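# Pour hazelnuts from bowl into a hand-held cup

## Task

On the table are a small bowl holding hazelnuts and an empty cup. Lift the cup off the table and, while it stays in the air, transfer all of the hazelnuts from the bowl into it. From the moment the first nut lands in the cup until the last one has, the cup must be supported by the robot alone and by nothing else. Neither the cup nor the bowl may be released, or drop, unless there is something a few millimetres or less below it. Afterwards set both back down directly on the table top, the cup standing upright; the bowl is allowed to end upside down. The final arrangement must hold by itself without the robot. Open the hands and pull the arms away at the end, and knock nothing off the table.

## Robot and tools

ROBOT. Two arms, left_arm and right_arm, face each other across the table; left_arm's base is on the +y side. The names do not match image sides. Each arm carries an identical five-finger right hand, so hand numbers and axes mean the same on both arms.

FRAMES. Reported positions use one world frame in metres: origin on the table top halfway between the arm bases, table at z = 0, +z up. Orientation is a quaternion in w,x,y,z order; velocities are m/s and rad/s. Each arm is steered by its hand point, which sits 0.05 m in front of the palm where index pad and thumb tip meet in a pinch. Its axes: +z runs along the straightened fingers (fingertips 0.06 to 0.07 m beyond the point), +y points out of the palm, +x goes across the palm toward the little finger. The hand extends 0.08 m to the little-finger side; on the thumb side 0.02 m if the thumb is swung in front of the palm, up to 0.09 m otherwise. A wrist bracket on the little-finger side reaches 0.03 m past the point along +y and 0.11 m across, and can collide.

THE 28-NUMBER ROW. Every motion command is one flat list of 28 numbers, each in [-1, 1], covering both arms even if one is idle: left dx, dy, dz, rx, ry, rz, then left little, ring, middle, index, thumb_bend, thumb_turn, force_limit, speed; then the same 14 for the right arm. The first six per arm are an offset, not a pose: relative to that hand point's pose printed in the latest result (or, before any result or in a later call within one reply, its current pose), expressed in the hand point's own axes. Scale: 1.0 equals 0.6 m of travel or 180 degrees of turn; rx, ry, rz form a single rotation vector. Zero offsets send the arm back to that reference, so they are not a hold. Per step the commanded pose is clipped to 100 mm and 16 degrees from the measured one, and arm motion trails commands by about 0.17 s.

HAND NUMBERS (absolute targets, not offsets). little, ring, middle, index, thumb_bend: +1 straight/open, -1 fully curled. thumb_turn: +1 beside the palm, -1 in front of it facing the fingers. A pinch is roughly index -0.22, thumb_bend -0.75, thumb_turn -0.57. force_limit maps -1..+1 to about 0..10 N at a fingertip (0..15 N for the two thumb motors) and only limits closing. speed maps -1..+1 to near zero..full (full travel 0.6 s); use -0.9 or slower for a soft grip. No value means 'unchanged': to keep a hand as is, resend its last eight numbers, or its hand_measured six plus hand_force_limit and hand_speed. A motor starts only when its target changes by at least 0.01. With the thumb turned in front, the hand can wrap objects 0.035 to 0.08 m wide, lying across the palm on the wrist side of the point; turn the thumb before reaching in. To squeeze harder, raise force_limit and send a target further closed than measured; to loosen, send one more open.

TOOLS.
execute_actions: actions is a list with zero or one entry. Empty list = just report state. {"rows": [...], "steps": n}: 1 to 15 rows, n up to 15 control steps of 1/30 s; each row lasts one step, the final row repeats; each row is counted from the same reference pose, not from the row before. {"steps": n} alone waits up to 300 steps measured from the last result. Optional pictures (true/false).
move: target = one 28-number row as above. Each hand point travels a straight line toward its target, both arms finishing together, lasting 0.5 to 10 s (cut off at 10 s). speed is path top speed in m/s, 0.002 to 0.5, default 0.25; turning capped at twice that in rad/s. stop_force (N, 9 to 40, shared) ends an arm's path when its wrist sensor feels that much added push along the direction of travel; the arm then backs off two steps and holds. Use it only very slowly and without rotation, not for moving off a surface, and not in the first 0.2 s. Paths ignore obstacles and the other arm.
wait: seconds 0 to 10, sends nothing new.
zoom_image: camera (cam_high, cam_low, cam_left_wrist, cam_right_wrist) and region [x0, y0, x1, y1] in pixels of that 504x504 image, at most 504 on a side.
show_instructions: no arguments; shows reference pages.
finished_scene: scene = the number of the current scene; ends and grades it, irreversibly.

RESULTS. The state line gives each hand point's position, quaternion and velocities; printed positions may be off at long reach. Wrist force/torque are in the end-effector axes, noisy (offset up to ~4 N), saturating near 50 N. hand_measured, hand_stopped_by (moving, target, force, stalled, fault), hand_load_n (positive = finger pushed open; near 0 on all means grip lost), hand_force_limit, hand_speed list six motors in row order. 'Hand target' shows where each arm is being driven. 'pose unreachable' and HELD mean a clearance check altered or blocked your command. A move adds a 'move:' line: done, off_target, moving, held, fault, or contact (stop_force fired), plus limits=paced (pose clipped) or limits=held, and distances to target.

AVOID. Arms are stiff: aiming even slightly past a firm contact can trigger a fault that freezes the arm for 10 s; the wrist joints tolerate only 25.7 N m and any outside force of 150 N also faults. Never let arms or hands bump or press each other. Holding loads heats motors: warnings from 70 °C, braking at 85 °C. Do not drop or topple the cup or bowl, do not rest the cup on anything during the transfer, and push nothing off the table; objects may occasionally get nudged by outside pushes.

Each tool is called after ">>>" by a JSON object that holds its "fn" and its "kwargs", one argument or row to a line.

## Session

>>> {"fn": "execute_actions", "kwargs": {
  "actions": []
}}

Scene clock: 0.00 s of 6600.00 s.
left_arm: end_effector_position=(+0.2619, +0.4747, +0.4783) hand_measured=(+1.000, +1.000, +1.000, +1.000, +1.000, +1.000) hand_load_n=(+0.0, +0.0, +0.0, +0.0, +0.0, +0.0) hand_stopped_by=(target, target, target, target, target, target) hand_force_limit=0.00 hand_speed=-0.80 end_effector_quat_wxyz=(+0.009, +0.286, +0.958, -0.017) end_effector_velocity=(+0.000, +0.000, -0.000) end_effector_angular_velocity=(+0.000, -0.000, +0.000) | right_arm: end_effector_position=(+0.1081, -0.2433, +0.4915) hand_measured=(+1.000, +1.000, +1.000, +1.000, +1.000, +1.000) hand_load_n=(+0.0, +0.0, +0.0, +0.0, +0.0, +0.0) hand_stopped_by=(target, target, target, target, target, target) hand_force_limit=0.00 hand_speed=-0.80 end_effector_quat_wxyz=(+0.032, -0.355, +0.934, +0.013) end_effector_velocity=(-0.000, -0.001, +0.000) end_effector_angular_velocity=(-0.002, -0.001, -0.000)
Joint positions: left_arm=[ 0.555 -1.705  1.316  1.926  1.588 -1.876] | right_arm=[-1.199 -1.747  1.315  1.938  1.547 -1.89 ]
Joint velocities: left_arm=[ 0.001  0.    -0.    -0.    -0.     0.   ] | right_arm=[-0.    -0.001  0.     0.     0.002  0.   ]
Wrist force (N, on the end effector, along its own x y z axes, offset not removed): no reading
Wrist torque (N m, same axes, about the end effector's origin, offset not removed): no reading
Hand target (left_arm): +0.262, +0.475, +0.478; +0.009, +0.286, +0.958, -0.017
Hand target (right_arm): +0.108, -0.243, +0.492; +0.032, -0.355, +0.934, +0.013
camera_calibration (this result's frames):
cam_left_wrist: T_world_to_cam=[[0.661891, 0.749444, -0.0152922, -0.519593], [0.628964, -0.544156, 0.555246, -0.17073], [0.407804, -0.37713, -0.831546, 0.596885], [0, 0, 0, 1]] pos_world=[0.207885, 0.521605, 0.583188]
cam_right_wrist: T_world_to_cam=[[-0.550625, 0.834741, -0.00449601, 0.273176], [0.656119, 0.436117, 0.615882, -0.274455], [0.516063, 0.33617, -0.787826, 0.545084], [0, 0, 0, 1]] pos_world=[0.0491951, -0.291577, 0.599691]

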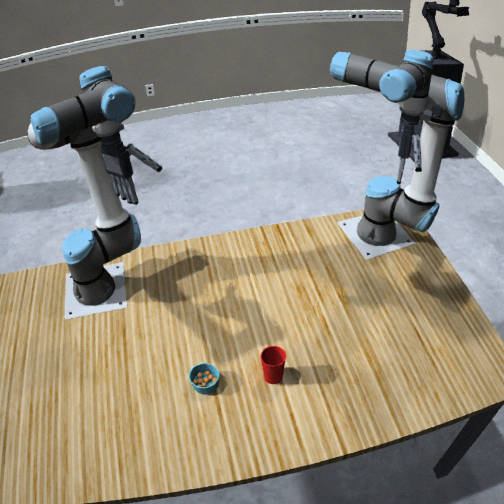

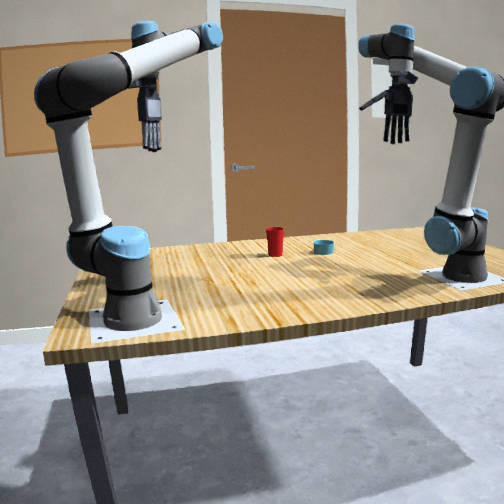

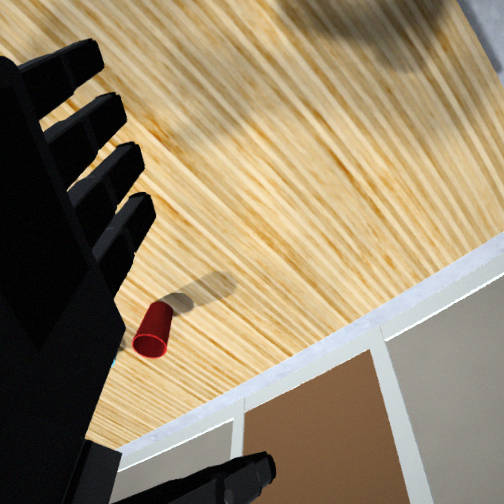

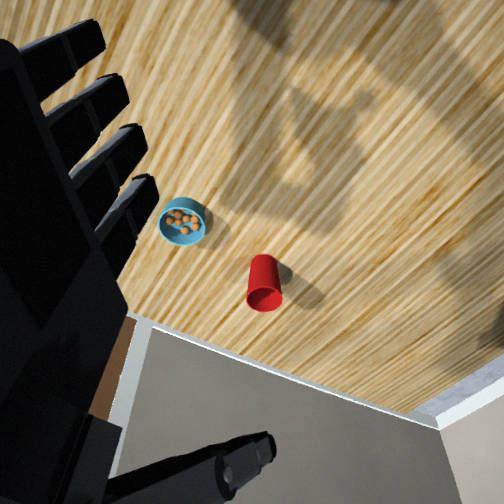

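>>> {"fn": "move", "kwargs": {
  "target": [0,0,0,0,0,-0.88,1,1,1,1,1,-1,0,0, 0,0,0,0,0,-0.95,1,1,1,1,1,-1,0,0],
  "speed": 0.5
}}

>>> {"fn": "zoom_image", "kwargs": {
  "camera": "cam_low",
  "region": [240, 210, 360, 270]
}}

Scene clock: 23.17 s of 6600.00 s.
left_arm: end_effector_position=(+0.2622, +0.4747, +0.4782) hand_measured=(+1.000, +1.000, +1.000, +1.000, +1.000, -1.000) hand_load_n=(+0.0, +0.0, +0.0, +0.0, +0.0, +0.0) hand_stopped_by=(target, target, target, target, target, target) hand_force_limit=0.00 hand_speed=0.00 end_effector_quat_wxyz=(+0.014, +0.887, -0.461, +0.012) end_effector_velocity=(-0.000, -0.000, -0.000) end_effector_angular_velocity=(+0.001, +0.000, +0.012) | right_arm: end_effector_position=(+0.1087, -0.2435, +0.4919) hand_measured=(+1.000, +1.000, +1.000, +1.000, +1.000, -1.000) hand_load_n=(+0.0, +0.0, +0.0, +0.0, +0.0, +0.0) hand_stopped_by=(target, target, target, target, target, target) hand_force_limit=0.00 hand_speed=0.00 end_effector_quat_wxyz=(-0.015, +0.960, +0.279, +0.032) end_effector_velocity=(+0.000, -0.000, -0.000) end_effector_angular_velocity=(+0.001, +0.001, +0.015)
Joint positions: left_arm=[ 0.972 -1.399  1.007  1.938  1.6   -4.223] | right_arm=[-0.71  -1.436  0.995  1.943  1.582 -4.385]
Joint velocities: left_arm=[-0.    -0.001  0.001 -0.    -0.001 -0.012] | right_arm=[-0.    -0.002  0.002 -0.    -0.003 -0.015]
Wrist force (N, on the end effector, along its own x y z axes, offset not removed): left_arm=[-1.4 -0.8 0.8] | right_arm=[1.3 0.4 0.0]
Wrist torque (N m, same axes, about the end effector's origin, offset not removed): left_arm=[-0.27 0.12 -0.15] | right_arm=[0.13 -0.28 0.10]
Hand target (left_arm): +0.262, +0.475, +0.478; +0.014, +0.887, -0.461, +0.012
Hand target (right_arm): +0.109, -0.244, +0.492; -0.015, +0.959, +0.280, +0.032
Off the commanded pose (left_arm): 0.000 m, 0 deg.
Off the commanded pose (right_arm): 0.001 m, 0 deg.
After step 110, 15.83 s passed at rest.
move: done
camera_calibration (this result's frames):
cam_left_wrist: T_world_to_cam=[[-0.892221, -0.451282, 0.0168989, 0.442368], [-0.383725, 0.777322, 0.498524, -0.50552], [-0.238111, 0.438309, -0.866711, 0.395789], [0, 0, 0, 1]] pos_world=[0.294952, 0.419107, 0.587573]
cam_right_wrist: T_world_to_cam=[[0.413529, -0.909713, -0.0376265, -0.2396], [-0.778855, -0.374844, 0.502869, -0.260867], [-0.47157, -0.178645, -0.863544, 0.56445], [0, 0, 0, 1]] pos_world=[0.162082, -0.214916, 0.609594]

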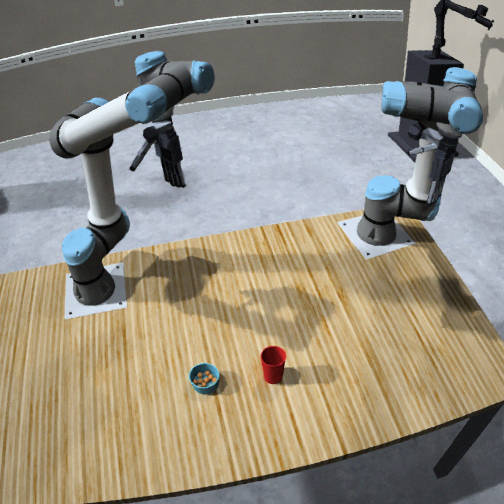

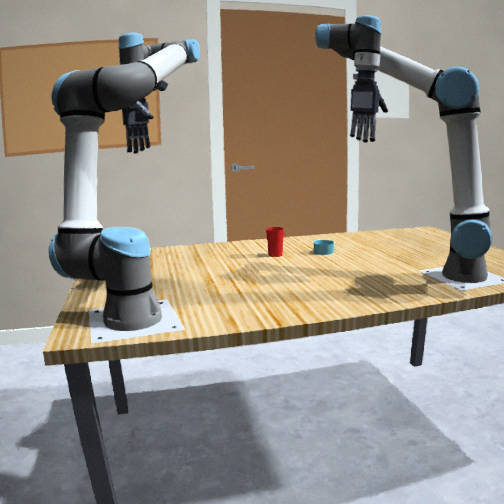

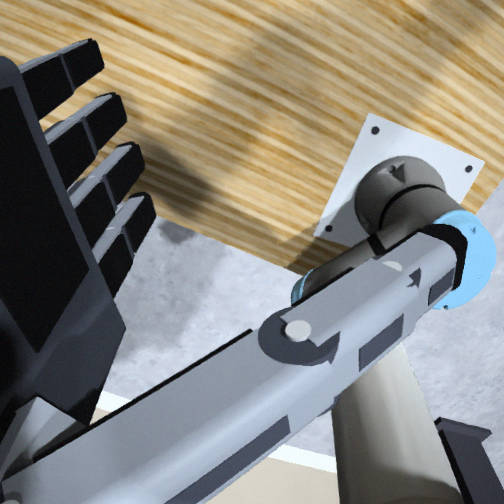

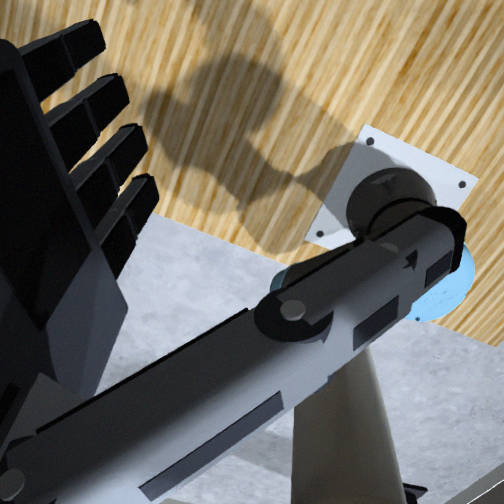

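Region (240, 210, 360, 270) of cam_low's 504x504 image, scaled by 4.200, with more detail than that image has.

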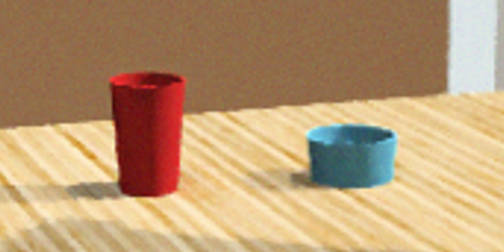

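>>> {"fn": "move", "kwargs": {
  "target": [0.583,0.147,0.687,0,0.489,0,1,1,1,1,1,-1,0,0, 0.427,0.227,0.66,0,0.478,0,1,1,1,1,1,-1,0,0],
  "speed": 0.25
}}

Scene clock: 40.53 s of 6600.00 s.
left_arm: end_effector_position=(+0.3929, +0.1234, +0.0798) hand_measured=(+1.000, +1.000, +1.000, +1.000, +1.000, -1.000) hand_load_n=(+0.0, +0.0, +0.0, +0.0, +0.0, +0.0) hand_stopped_by=(target, target, target, target, target, target) hand_force_limit=0.00 hand_speed=0.00 end_effector_quat_wxyz=(+0.332, +0.630, -0.323, +0.624) end_effector_velocity=(+0.001, -0.002, -0.002) end_effector_angular_velocity=(-0.011, -0.006, +0.001) | right_arm: end_effector_position=(+0.4177, -0.2020, +0.1128) hand_measured=(+1.000, +1.000, +1.000, +1.000, +1.000, -1.000) hand_load_n=(+0.0, +0.0, +0.0, +0.0, +0.0, +0.0) hand_stopped_by=(target, target, target, target, target, target) hand_force_limit=0.00 hand_speed=0.00 end_effector_quat_wxyz=(-0.201, +0.681, +0.193, +0.677) end_effector_velocity=(+0.002, +0.001, -0.001) end_effector_angular_velocity=(+0.008, -0.016, +0.001)
Joint positions: left_arm=[ 0.616 -1.183  2.264 -1.08   1.708 -4.728] | right_arm=[-1.168 -1.43   2.472 -1.04   1.444 -4.7  ]
Joint velocities: left_arm=[-0.002  0.013  0.001 -0.027 -0.003 -0.003] | right_arm=[-0.001  0.019  0.005 -0.042 -0.002  0.001]
Wrist force (N, on the end effector, along its own x y z axes, offset not removed): left_arm=[-1.0 -0.5 0.1] | right_arm=[0.6 1.6 0.6]
Wrist torque (N m, same axes, about the end effector's origin, offset not removed): left_arm=[-0.23 0.10 -0.15] | right_arm=[0.18 -0.02 0.08]
Hand target (left_arm): +0.393, +0.123, +0.080; +0.332, +0.629, -0.322, +0.624
Hand target (right_arm): +0.418, -0.202, +0.113; -0.201, +0.680, +0.193, +0.678
Off the commanded pose (left_arm): 0.001 m, 0 deg.
Off the commanded pose (right_arm): 0.001 m, 0 deg.
After step 90, 10.60 s passed at rest.
move: done
camera_calibration (this result's frames):
cam_left_wrist: T_world_to_cam=[[-0.81817, -0.560787, -0.126948, 0.40301], [-0.212159, 0.499653, -0.839842, 0.0899601], [0.534403, -0.6602, -0.527777, 0.0405623], [0, 0, 0, 1]] pos_world=[0.32714, 0.207833, 0.148122]
cam_right_wrist: T_world_to_cam=[[0.541635, -0.826422, -0.153811, -0.367497], [-0.538171, -0.200346, -0.818678, 0.269778], [0.645758, 0.526201, -0.553271, 0.0308088], [0, 0, 0, 1]] pos_world=[0.324341, -0.265871, 0.181382]

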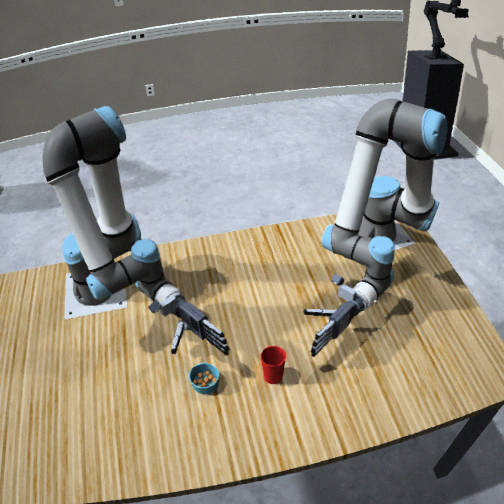

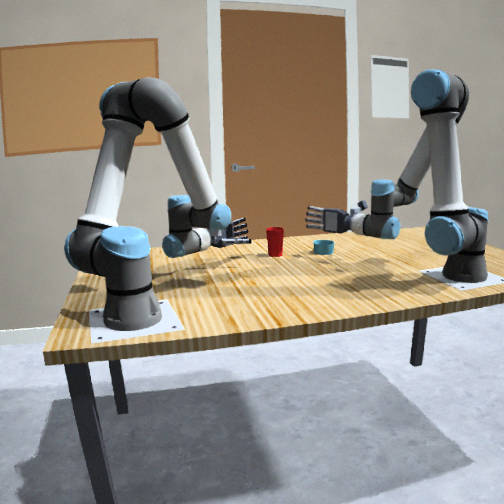

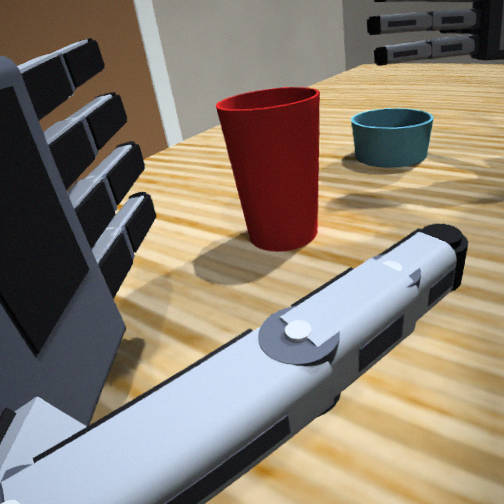

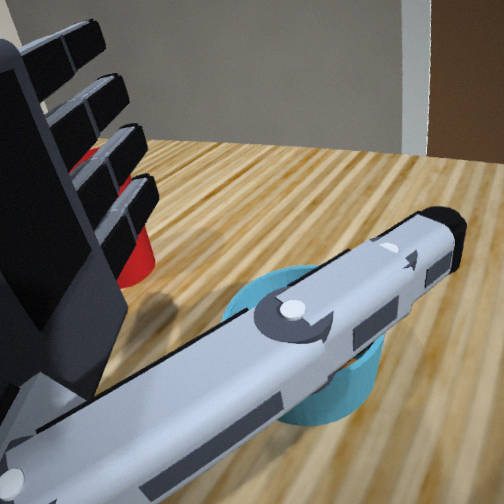

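>>> {"fn": "move", "kwargs": {
  "target": [-0.077,0.012,0.1,0,0,0.004,1,1,1,1,1,-1,0,0, -0.138,0,-0.017,0,0,-0.004,1,1,1,1,1,-1,0,0],
  "speed": 0.06
}}

Scene clock: 57.17 s of 6600.00 s.
left_arm: end_effector_position=(+0.4205, +0.0700, +0.0336) hand_measured=(+1.000, +1.000, +1.000, +1.000, +1.000, -1.000) hand_load_n=(+0.0, +0.0, +0.0, +0.0, +0.0, +0.0) hand_stopped_by=(target, target, target, target, target, target) hand_force_limit=0.00 hand_speed=0.00 end_effector_quat_wxyz=(+0.328, +0.628, -0.326, +0.626) end_effector_velocity=(+0.001, -0.002, -0.002) end_effector_angular_velocity=(+0.001, -0.000, -0.000) | right_arm: end_effector_position=(+0.4085, -0.2065, +0.0305) hand_measured=(+1.000, +1.000, +1.000, +1.000, +1.000, -1.000) hand_load_n=(+0.0, +0.0, +0.0, +0.0, +0.0, +0.0) hand_stopped_by=(target, target, target, target, target, target) hand_force_limit=0.00 hand_speed=0.00 end_effector_quat_wxyz=(-0.197, +0.680, +0.197, +0.678) end_effector_velocity=(-0.000, +0.000, -0.002) end_effector_angular_velocity=(+0.001, -0.002, +0.001)
Joint positions: left_arm=[ 0.576 -0.996  2.127 -1.13   1.668 -4.715] | right_arm=[-1.167 -1.135  2.532 -1.394  1.445 -4.713]
Joint velocities: left_arm=[-0.001  0.006 -0.005 -0.001 -0.001  0.001] | right_arm=[ 0.     0.012  0.001 -0.015 -0.001 -0.   ]
Wrist force (N, on the end effector, along its own x y z axes, offset not removed): left_arm=[-2.5 -1.4 -0.8] | right_arm=[2.4 0.9 -0.4]
Wrist torque (N m, same axes, about the end effector's origin, offset not removed): left_arm=[-0.40 0.29 -0.13] | right_arm=[0.25 -0.35 0.11]
Hand target (left_arm): +0.421, +0.070, +0.033; +0.328, +0.628, -0.326, +0.626
Hand target (right_arm): +0.408, -0.206, +0.030; -0.197, +0.680, +0.197, +0.678
Off the commanded pose (left_arm): 0.000 m, 0 deg.
Off the commanded pose (right_arm): 0.000 m, 0 deg.
After step 90, 11.80 s passed at rest.
move: done
camera_calibration (this result's frames):
cam_left_wrist: T_world_to_cam=[[-0.816817, -0.55983, -0.139283, 0.389648], [-0.203578, 0.505618, -0.838395, 0.0796569], [0.539783, -0.656461, -0.526967, -0.0363689], [0, 0, 0, 1]] pos_world=[0.354119, 0.153986, 0.10189]
cam_right_wrist: T_world_to_cam=[[0.542584, -0.828004, -0.14146, -0.379978], [-0.532833, -0.20907, -0.819987, 0.192578], [0.649378, 0.520287, -0.554626, -0.00907151], [0, 0, 0, 1]] pos_world=[0.314673, -0.269641, 0.0991287]

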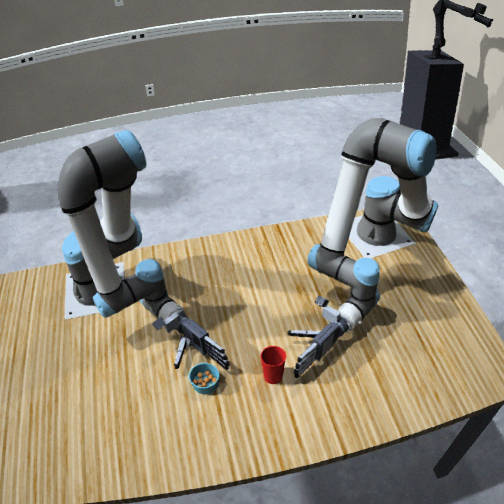

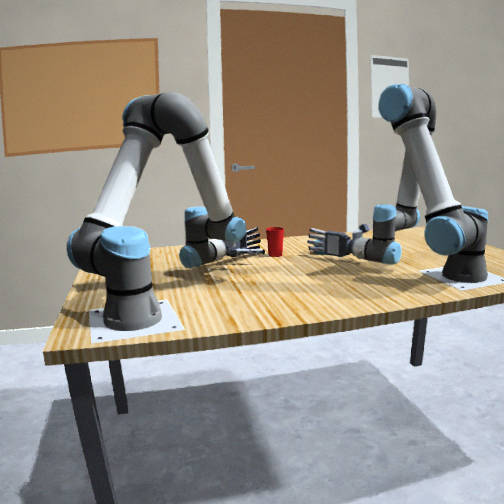

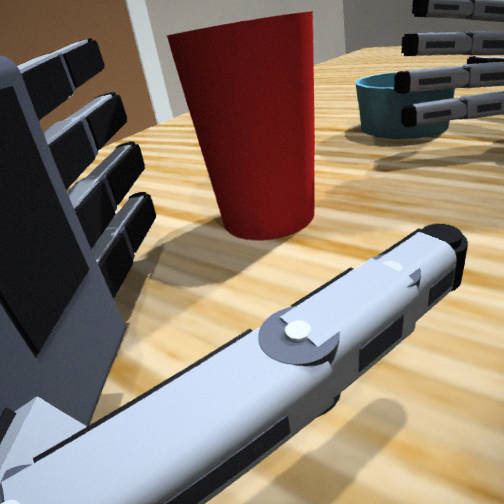

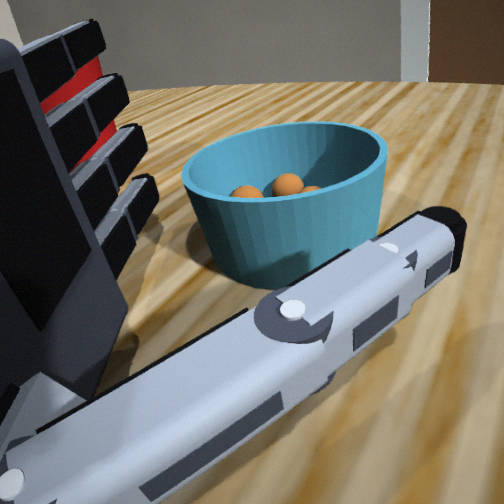

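>>> {"fn": "move", "kwargs": {
  "target": [-0.003,0.008,0.2,0,0,0,1,1,1,1,1,-1,0,0, -0.012,0.016,0.075,0,0,0,1,1,1,1,1,-1,0,0],
  "speed": 0.05
}}

Scene clock: 67.60 s of 6600.00 s.
left_arm: end_effector_position=(+0.4851, -0.0309, +0.0315) hand_measured=(+1.000, +1.000, +1.000, +1.000, +1.000, -1.000) hand_load_n=(+0.0, +0.0, +0.0, +0.0, +0.0, +0.0) hand_stopped_by=(target, target, target, target, target, target) hand_force_limit=0.00 hand_speed=0.00 end_effector_quat_wxyz=(+0.328, +0.628, -0.326, +0.626) end_effector_velocity=(+0.001, -0.002, -0.000) end_effector_angular_velocity=(+0.001, -0.001, +0.001) | right_arm: end_effector_position=(+0.4515, -0.1905, +0.0232) hand_measured=(+1.000, +1.000, +1.000, +1.000, +1.000, -1.000) hand_load_n=(+0.0, +0.0, +0.0, +0.0, +0.0, +0.0) hand_stopped_by=(target, target, target, target, target, target) hand_force_limit=0.00 hand_speed=0.00 end_effector_quat_wxyz=(-0.197, +0.680, +0.197, +0.678) end_effector_velocity=(+0.001, +0.001, +0.001) end_effector_angular_velocity=(+0.000, -0.002, +0.001)
Joint positions: left_arm=[ 0.544 -0.843  1.787 -0.943  1.636 -4.715] | right_arm=[-1.18  -1.075  2.417 -1.339  1.432 -4.713]
Joint velocities: left_arm=[-0.001  0.003 -0.007  0.004 -0.002  0.002] | right_arm=[-0.    -0.001 -0.002  0.001 -0.001 -0.   ]
Wrist force (N, on the end effector, along its own x y z axes, offset not removed): left_arm=[-1.3 -0.9 -0.9] | right_arm=[0.0 -1.8 -0.7]
Wrist torque (N m, same axes, about the end effector's origin, offset not removed): left_arm=[-0.28 0.16 -0.14] | right_arm=[-0.25 -0.13 -0.11]
Hand target (left_arm): +0.485, -0.031, +0.031; +0.328, +0.628, -0.326, +0.626
Hand target (right_arm): +0.452, -0.190, +0.023; -0.197, +0.680, +0.197, +0.678
Off the commanded pose (left_arm): 0.000 m, 0 deg.
Off the commanded pose (right_arm): 0.000 m, 0 deg.
After step 90, 4.60 s passed at rest.
move: done
camera_calibration (this result's frames):
cam_left_wrist: T_world_to_cam=[[-0.816814, -0.559851, -0.139218, 0.385618], [-0.203616, 0.505563, -0.838419, 0.142014], [0.539774, -0.656485, -0.526945, -0.13856], [0, 0, 0, 1]] pos_world=[0.418685, 0.0531288, 0.0997391]
cam_right_wrist: T_world_to_cam=[[0.542585, -0.828, -0.141483, -0.39111], [-0.532838, -0.209053, -0.819988, 0.212948], [0.649373, 0.520301, -0.554619, -0.0493327], [0, 0, 0, 1]] pos_world=[0.357713, -0.253654, 0.0919185]

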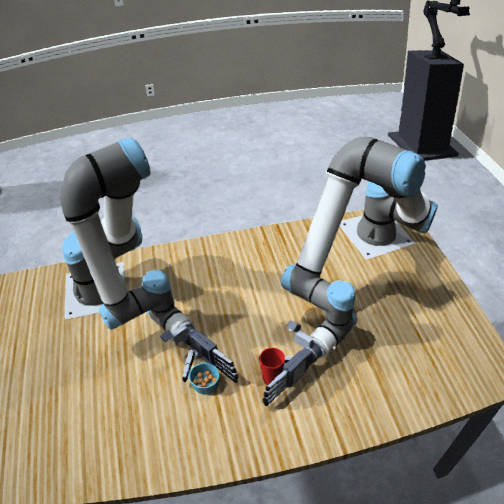

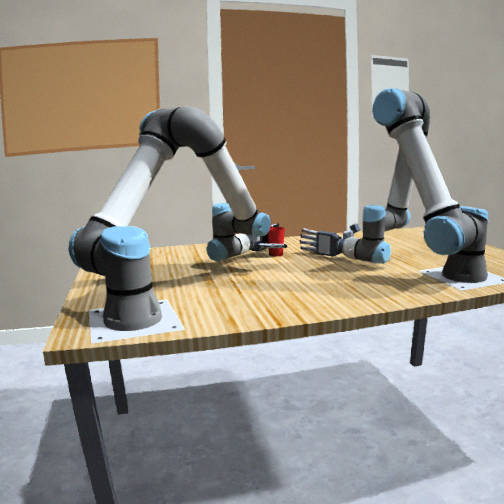

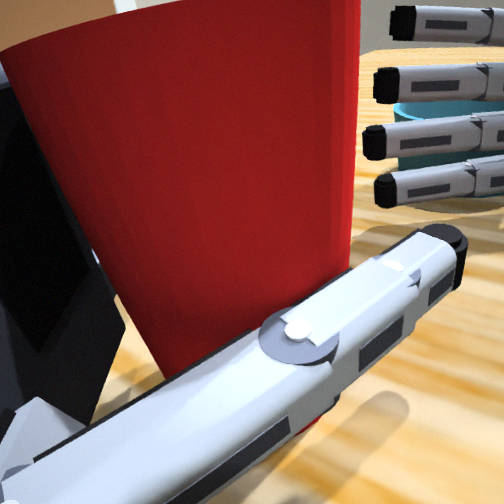

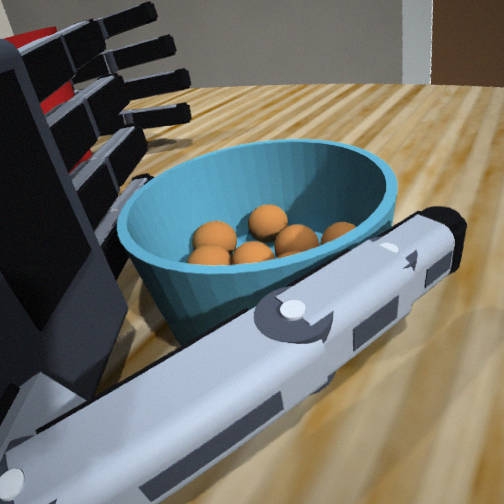

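>>> {"fn": "move", "kwargs": {
  "target": [0,0.003,0.01,0,0,0,1,1,1,1,1,-1,0,0, 0,0.006,0.013,0,0,0,1,1,-1,-1,1,-1,0.2,-0.85],
  "speed": 0.02
}}

>>> {"fn": "move", "kwargs": {
  "target": [0,0,0,0,0,0,1,1,1,1,1,-1,0,0, 0,0,0,0,0,0,1,1,-0.98,-0.98,-0.6,-1,0.3,-0.9]
}}

>>> {"fn": "zoom_image", "kwargs": {
  "camera": "cam_high",
  "region": [140, 300, 340, 420]
}}

Scene clock: 81.47 s of 6600.00 s.
left_arm: end_effector_position=(+0.4871, -0.0368, +0.0315) hand_measured=(+1.000, +1.000, +1.000, +1.000, +1.000, -1.000) hand_load_n=(+0.0, +0.0, +0.0, +0.0, +0.0, +0.0) hand_stopped_by=(target, target, target, target, target, target) hand_force_limit=0.00 hand_speed=0.00 end_effector_quat_wxyz=(+0.328, +0.628, -0.326, +0.626) end_effector_velocity=(-0.000, -0.000, +0.001) end_effector_angular_velocity=(-0.001, -0.000, -0.001) | right_arm: end_effector_position=(+0.4601, -0.1894, +0.0232) hand_measured=(+1.000, +1.000, +0.362, +0.320, +1.002, -1.000) hand_load_n=(+0.0, +0.0, +3.5, +7.0, +2.5, +0.5) hand_stopped_by=(target, target, force, force, target, target) hand_force_limit=0.20 hand_speed=-0.85 end_effector_quat_wxyz=(-0.197, +0.680, +0.197, +0.678) end_effector_velocity=(-0.000, +0.000, -0.000) end_effector_angular_velocity=(-0.000, +0.001, +0.001)
Joint positions: left_arm=[ 0.54  -0.836  1.77  -0.933  1.632 -4.715] | right_arm=[-1.188 -1.069  2.398 -1.326  1.424 -4.713]
Joint velocities: left_arm=[-0.    -0.001 -0.     0.     0.001 -0.   ] | right_arm=[ 0.001  0.     0.     0.    -0.001  0.   ]
Wrist force (N, on the end effector, along its own x y z axes, offset not removed): left_arm=[-2.3 0.5 0.7] | right_arm=[1.6 1.8 -1.1]
Wrist torque (N m, same axes, about the end effector's origin, offset not removed): left_arm=[-0.13 0.28 -0.09] | right_arm=[0.35 -0.11 0.26]
Hand target (left_arm): +0.487, -0.037, +0.031; +0.328, +0.628, -0.326, +0.626
Hand target (right_arm): +0.460, -0.189, +0.023; -0.197, +0.680, +0.197, +0.678
Off the commanded pose (left_arm): 0.000 m, 0 deg.
Off the commanded pose (right_arm): 0.000 m, 0 deg.
After step 90, 7.87 s passed at rest.
move: done
camera_calibration (this result's frames):
cam_left_wrist: T_world_to_cam=[[-0.816815, -0.559852, -0.13921, 0.383883], [-0.203622, 0.505558, -0.83842, 0.145411], [0.53977, -0.656488, -0.526946, -0.143528], [0, 0, 0, 1]] pos_world=[0.420642, 0.04718, 0.0997241]
cam_right_wrist: T_world_to_cam=[[0.542587, -0.827995, -0.141502, -0.394782], [-0.532842, -0.209039, -0.819989, 0.217722], [0.649368, 0.520314, -0.554613, -0.0554589], [0, 0, 0, 1]] pos_world=[0.366228, -0.252509, 0.0919093]

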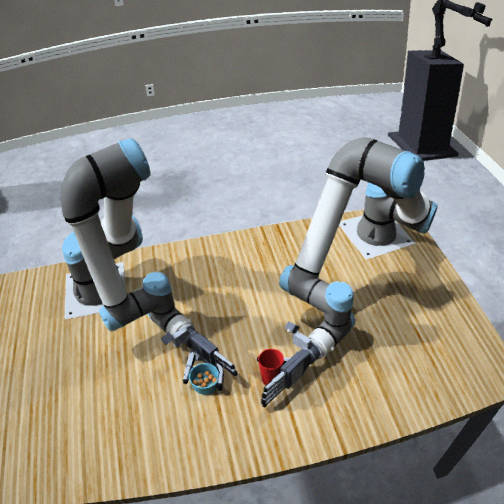

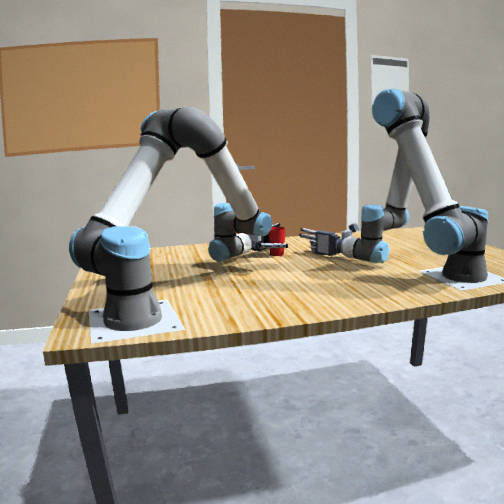

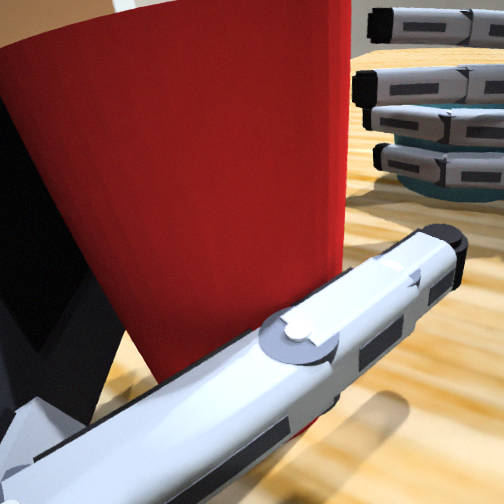

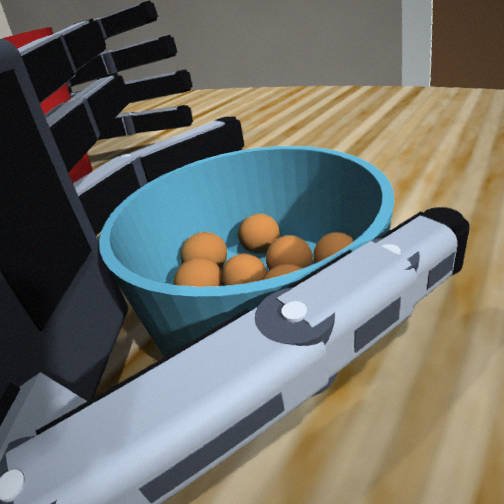

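Scene clock: 82.03 s of 6600.00 s.
left_arm: end_effector_position=(+0.4871, -0.0368, +0.0315) hand_measured=(+1.000, +1.000, +1.000, +1.000, +1.000, -1.000) hand_load_n=(+0.0, +0.0, +0.0, +0.0, +0.0, +0.0) hand_stopped_by=(target, target, target, target, target, target) hand_force_limit=0.00 hand_speed=0.00 end_effector_quat_wxyz=(+0.328, +0.628, -0.326, +0.626) end_effector_velocity=(+0.001, +0.001, -0.001) end_effector_angular_velocity=(+0.001, -0.000, +0.002) | right_arm: end_effector_position=(+0.4601, -0.1894, +0.0232) hand_measured=(+1.000, +1.000, +0.354, +0.320, +0.974, -1.000) hand_load_n=(+0.0, +0.0, +6.5, +6.5, +9.0, +1.0) hand_stopped_by=(target, target, force, force, force, target) hand_force_limit=0.30 hand_speed=-0.90 end_effector_quat_wxyz=(-0.197, +0.680, +0.197, +0.678) end_effector_velocity=(+0.000, -0.000, +0.000) end_effector_angular_velocity=(+0.001, -0.001, -0.001)
Joint positions: left_arm=[ 0.54  -0.836  1.77  -0.933  1.632 -4.715] | right_arm=[-1.188 -1.069  2.398 -1.326  1.424 -4.713]
Joint velocities: left_arm=[ 0.001  0.001 -0.     0.    -0.001  0.001] | right_arm=[-0.    -0.001 -0.    -0.     0.     0.001]
Wrist force (N, on the end effector, along its own x y z axes, offset not removed): left_arm=[-2.3 -0.2 -0.1] | right_arm=[1.1 0.9 -0.6]
Wrist torque (N m, same axes, about the end effector's origin, offset not removed): left_arm=[-0.22 0.29 -0.14] | right_arm=[0.18 -0.14 0.06]
Hand target (left_arm): +0.487, -0.037, +0.031; +0.328, +0.628, -0.326, +0.626
Hand target (right_arm): +0.460, -0.189, +0.023; -0.197, +0.680, +0.197, +0.678
Off the commanded pose (left_arm): 0.000 m, 0 deg.
Off the commanded pose (right_arm): 0.000 m, 0 deg.
move: done
camera_calibration (this result's frames):
cam_left_wrist: T_world_to_cam=[[-0.816815, -0.559852, -0.13921, 0.383883], [-0.203622, 0.505558, -0.83842, 0.145411], [0.53977, -0.656488, -0.526946, -0.143528], [0, 0, 0, 1]] pos_world=[0.420642, 0.0471799, 0.0997242]
cam_right_wrist: T_world_to_cam=[[0.542587, -0.827995, -0.141502, -0.394782], [-0.532842, -0.209039, -0.819989, 0.217722], [0.649367, 0.520314, -0.554613, -0.0554588], [0, 0, 0, 1]] pos_world=[0.366228, -0.252509, 0.0919092]

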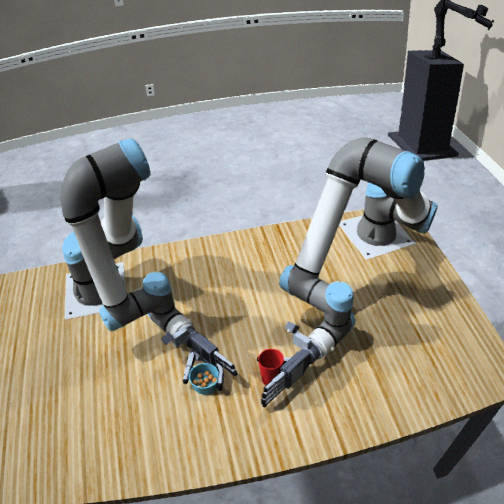

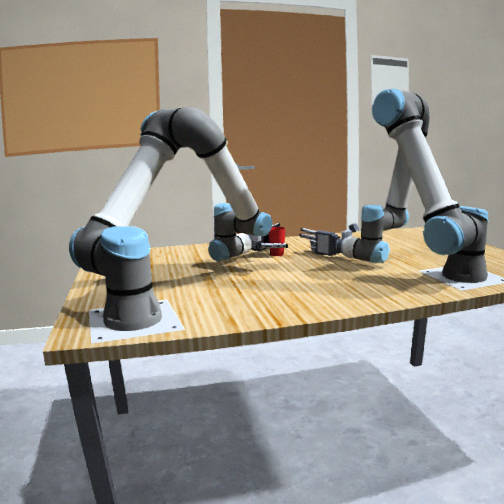

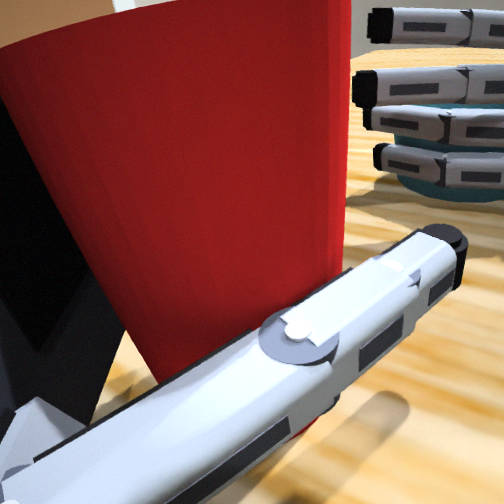

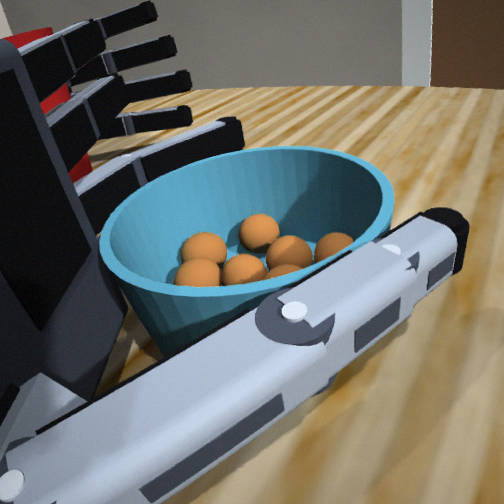

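Region (140, 300, 340, 420) of cam_high's 504x504 image, scaled by 2.520, with more detail than that image has; it fills the top 302 rows of this view, and the rest is white.

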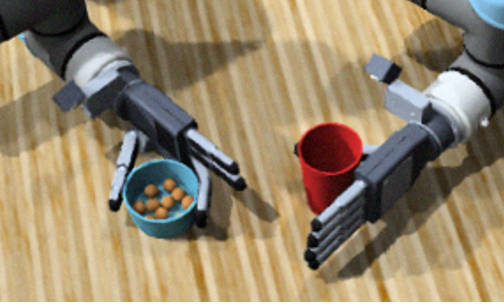

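Lift the bowl while the left closes.

>>> {"fn": "move", "kwargs": {
  "target": [0,0,0,0,0,0,-1,-1,-1,-1,-0.6,-1,0.2,-0.85, 0.41,0,0,0,0,0,1,1,-0.98,-0.98,-0.6,-1,0.3,-0.9],
  "speed": 0.1
}}

>>> {"fn": "move", "kwargs": {
  "target": [0.11,0,0,0,0,0,-1,-1,-1,-1,-0.6,-1,0.2,-0.85, 0,0,0,0,0,0,1,1,-0.98,-0.98,-0.6,-1,0.3,-0.9],
  "speed": 0.08
}}

Scene clock: 99.70 s of 6600.00 s.
left_arm: end_effector_position=(+0.4871, -0.0368, +0.0315) hand_measured=(+0.002, -0.030, -0.072, -0.106, +0.350, -1.000) hand_load_n=(+1.0, +3.0, +5.0, +6.5, +12.0, +3.5) hand_stopped_by=(force, force, force, force, force, target) hand_force_limit=0.20 hand_speed=-0.85 end_effector_quat_wxyz=(+0.328, +0.628, -0.326, +0.626) end_effector_velocity=(+0.000, +0.000, -0.000) end_effector_angular_velocity=(+0.001, -0.001, +0.001) | right_arm: end_effector_position=(+0.4604, -0.1896, +0.2690) hand_measured=(+1.000, +1.000, +0.354, +0.320, +0.974, -1.000) hand_load_n=(+0.0, +0.0, +6.5, +6.5, +9.0, +1.5) hand_stopped_by=(target, target, force, force, force, target) hand_force_limit=0.30 hand_speed=-0.90 end_effector_quat_wxyz=(-0.197, +0.680, +0.197, +0.678) end_effector_velocity=(+0.000, -0.000, +0.001) end_effector_angular_velocity=(+0.000, -0.001, -0.001)
Joint positions: left_arm=[ 0.54  -0.836  1.77  -0.933  1.632 -4.715] | right_arm=[-1.189 -1.683  2.173 -0.488  1.422 -4.713]
Joint velocities: left_arm=[-0.    -0.     0.     0.    -0.001  0.001] | right_arm=[-0.001 -0.001 -0.     0.     0.    -0.   ]
Wrist force (N, on the end effector, along its own x y z axes, offset not removed): left_arm=[-0.6 -0.4 1.7] | right_arm=[1.8 2.3 -0.5]
Wrist torque (N m, same axes, about the end effector's origin, offset not removed): left_arm=[-0.20 0.29 -0.11] | right_arm=[0.30 -0.45 0.19]
Hand target (left_arm): +0.487, -0.037, +0.031; +0.328, +0.628, -0.326, +0.626
Hand target (right_arm): +0.460, -0.190, +0.269; -0.197, +0.680, +0.197, +0.678
Off the commanded pose (left_arm): 0.000 m, 0 deg.
Off the commanded pose (right_arm): 0.001 m, 0 deg.
After step 90, 9.97 s passed at rest.
move: done
camera_calibration (this result's frames):
cam_left_wrist: T_world_to_cam=[[-0.816795, -0.559881, -0.13921, 0.383882], [-0.203626, 0.505535, -0.838434, 0.145428], [0.539798, -0.656482, -0.526925, -0.143547], [0, 0, 0, 1]] pos_world=[0.420652, 0.0471731, 0.0997335]
cam_right_wrist: T_world_to_cam=[[0.542587, -0.827995, -0.141504, -0.360353], [-0.532843, -0.209037, -0.819989, 0.419337], [0.649367, 0.520315, -0.554612, 0.080742], [0, 0, 0, 1]] pos_world=[0.366532, -0.252724, 0.337641]

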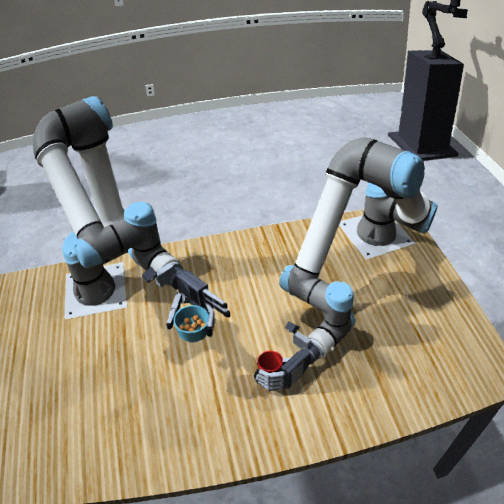

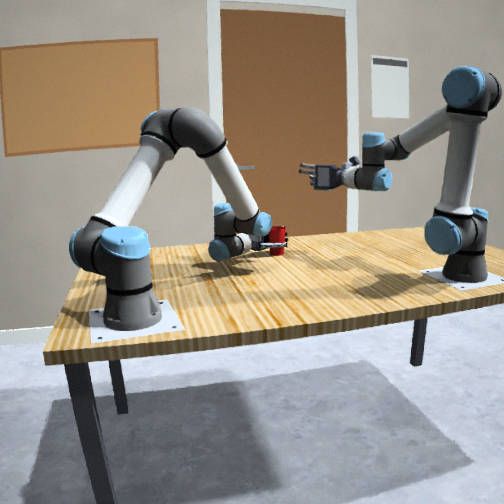

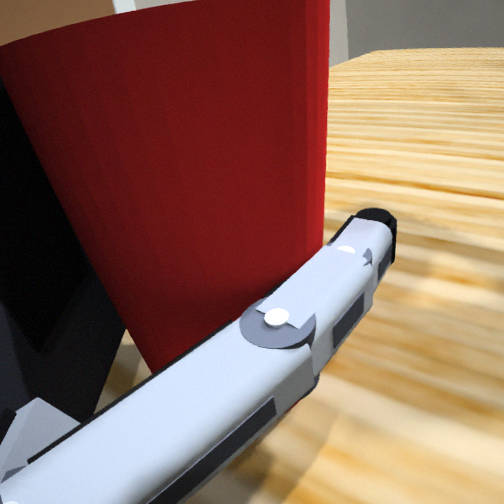

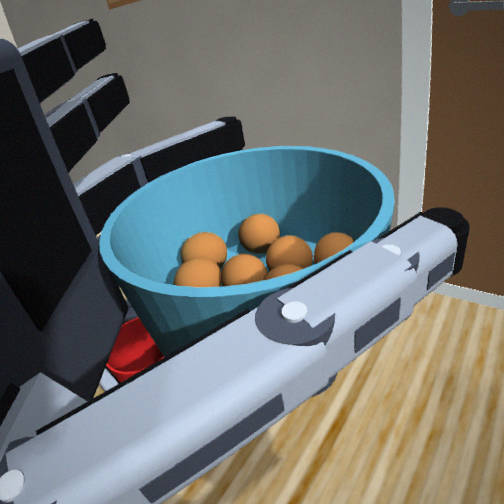

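Scene clock: 101.00 s of 6600.00 s.
left_arm: end_effector_position=(+0.4873, -0.0369, +0.0972) hand_measured=(+0.002, -0.030, -0.072, -0.106, +0.350, -1.000) hand_load_n=(+1.0, +3.0, +5.0, +6.5, +12.0, +4.0) hand_stopped_by=(force, force, force, force, force, target) hand_force_limit=0.20 hand_speed=-0.85 end_effector_quat_wxyz=(+0.328, +0.628, -0.326, +0.626) end_effector_velocity=(-0.000, -0.000, +0.002) end_effector_angular_velocity=(+0.000, +0.000, -0.000) | right_arm: end_effector_position=(+0.4604, -0.1896, +0.2690) hand_measured=(+1.000, +1.000, +0.354, +0.320, +0.974, -1.000) hand_load_n=(+0.0, +0.0, +6.5, +6.5, +9.0, +1.5) hand_stopped_by=(target, target, force, force, force, target) hand_force_limit=0.30 hand_speed=-0.90 end_effector_quat_wxyz=(-0.197, +0.680, +0.197, +0.678) end_effector_velocity=(-0.000, +0.000, -0.000) end_effector_angular_velocity=(+0.001, +0.001, +0.001)
Joint positions: left_arm=[ 0.54  -0.955  1.757 -0.8    1.632 -4.716] | right_arm=[-1.189 -1.683  2.173 -0.488  1.422 -4.713]
Joint velocities: left_arm=[ 0.    -0.004 -0.001  0.005  0.    -0.   ] | right_arm=[ 0.001  0.     0.    -0.     0.     0.001]
Wrist force (N, on the end effector, along its own x y z axes, offset not removed): left_arm=[-2.2 -0.9 -0.3] | right_arm=[-0.4 -1.4 -0.8]
Wrist torque (N m, same axes, about the end effector's origin, offset not removed): left_arm=[-0.30 0.22 -0.11] | right_arm=[-0.23 -0.14 -0.05]
Hand target (left_arm): +0.487, -0.037, +0.098; +0.328, +0.628, -0.326, +0.626
Hand target (right_arm): +0.460, -0.190, +0.269; -0.197, +0.680, +0.197, +0.678
Off the commanded pose (left_arm): 0.000 m, 0 deg.
Off the commanded pose (right_arm): 0.000 m, 0 deg.
move: done
camera_calibration (this result's frames):
cam_left_wrist: T_world_to_cam=[[-0.816802, -0.559894, -0.13912, 0.393145], [-0.203673, 0.505466, -0.838464, 0.200666], [0.539771, -0.656524, -0.5269, -0.10908], [0, 0, 0, 1]] pos_world=[0.42087, 0.0470759, 0.165471]
cam_right_wrist: T_world_to_cam=[[0.542587, -0.827995, -0.141504, -0.360353], [-0.532843, -0.209037, -0.819989, 0.419337], [0.649367, 0.520315, -0.554612, 0.0807419], [0, 0, 0, 1]] pos_world=[0.366532, -0.252724, 0.337641]

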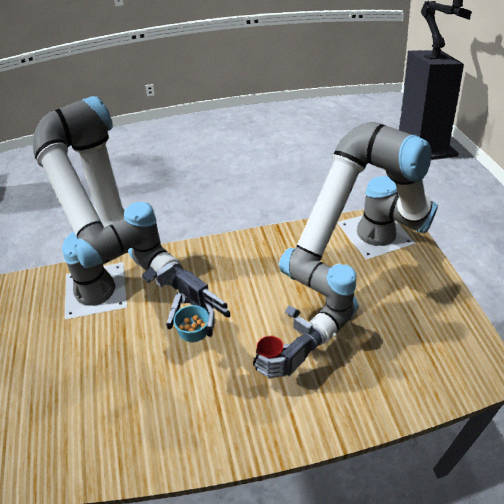

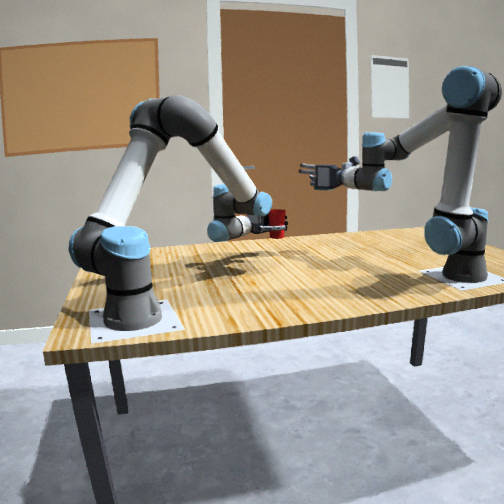

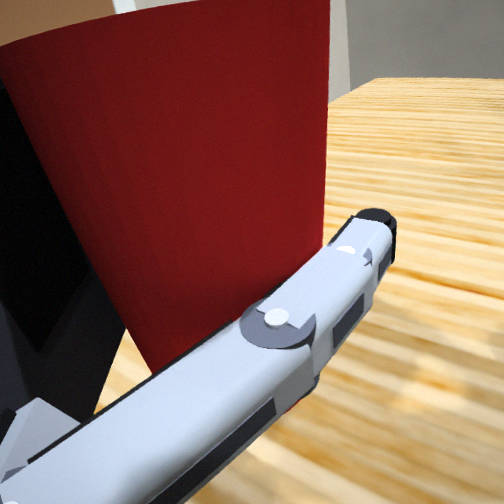

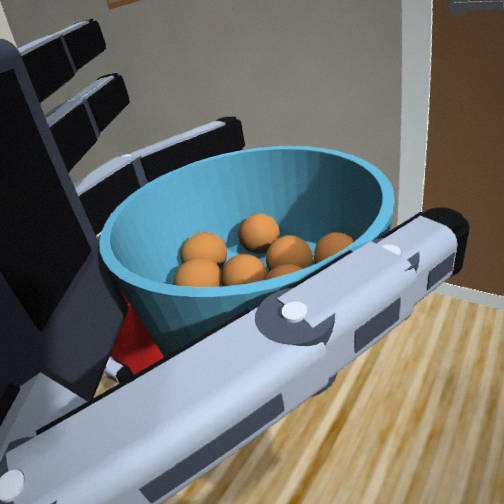

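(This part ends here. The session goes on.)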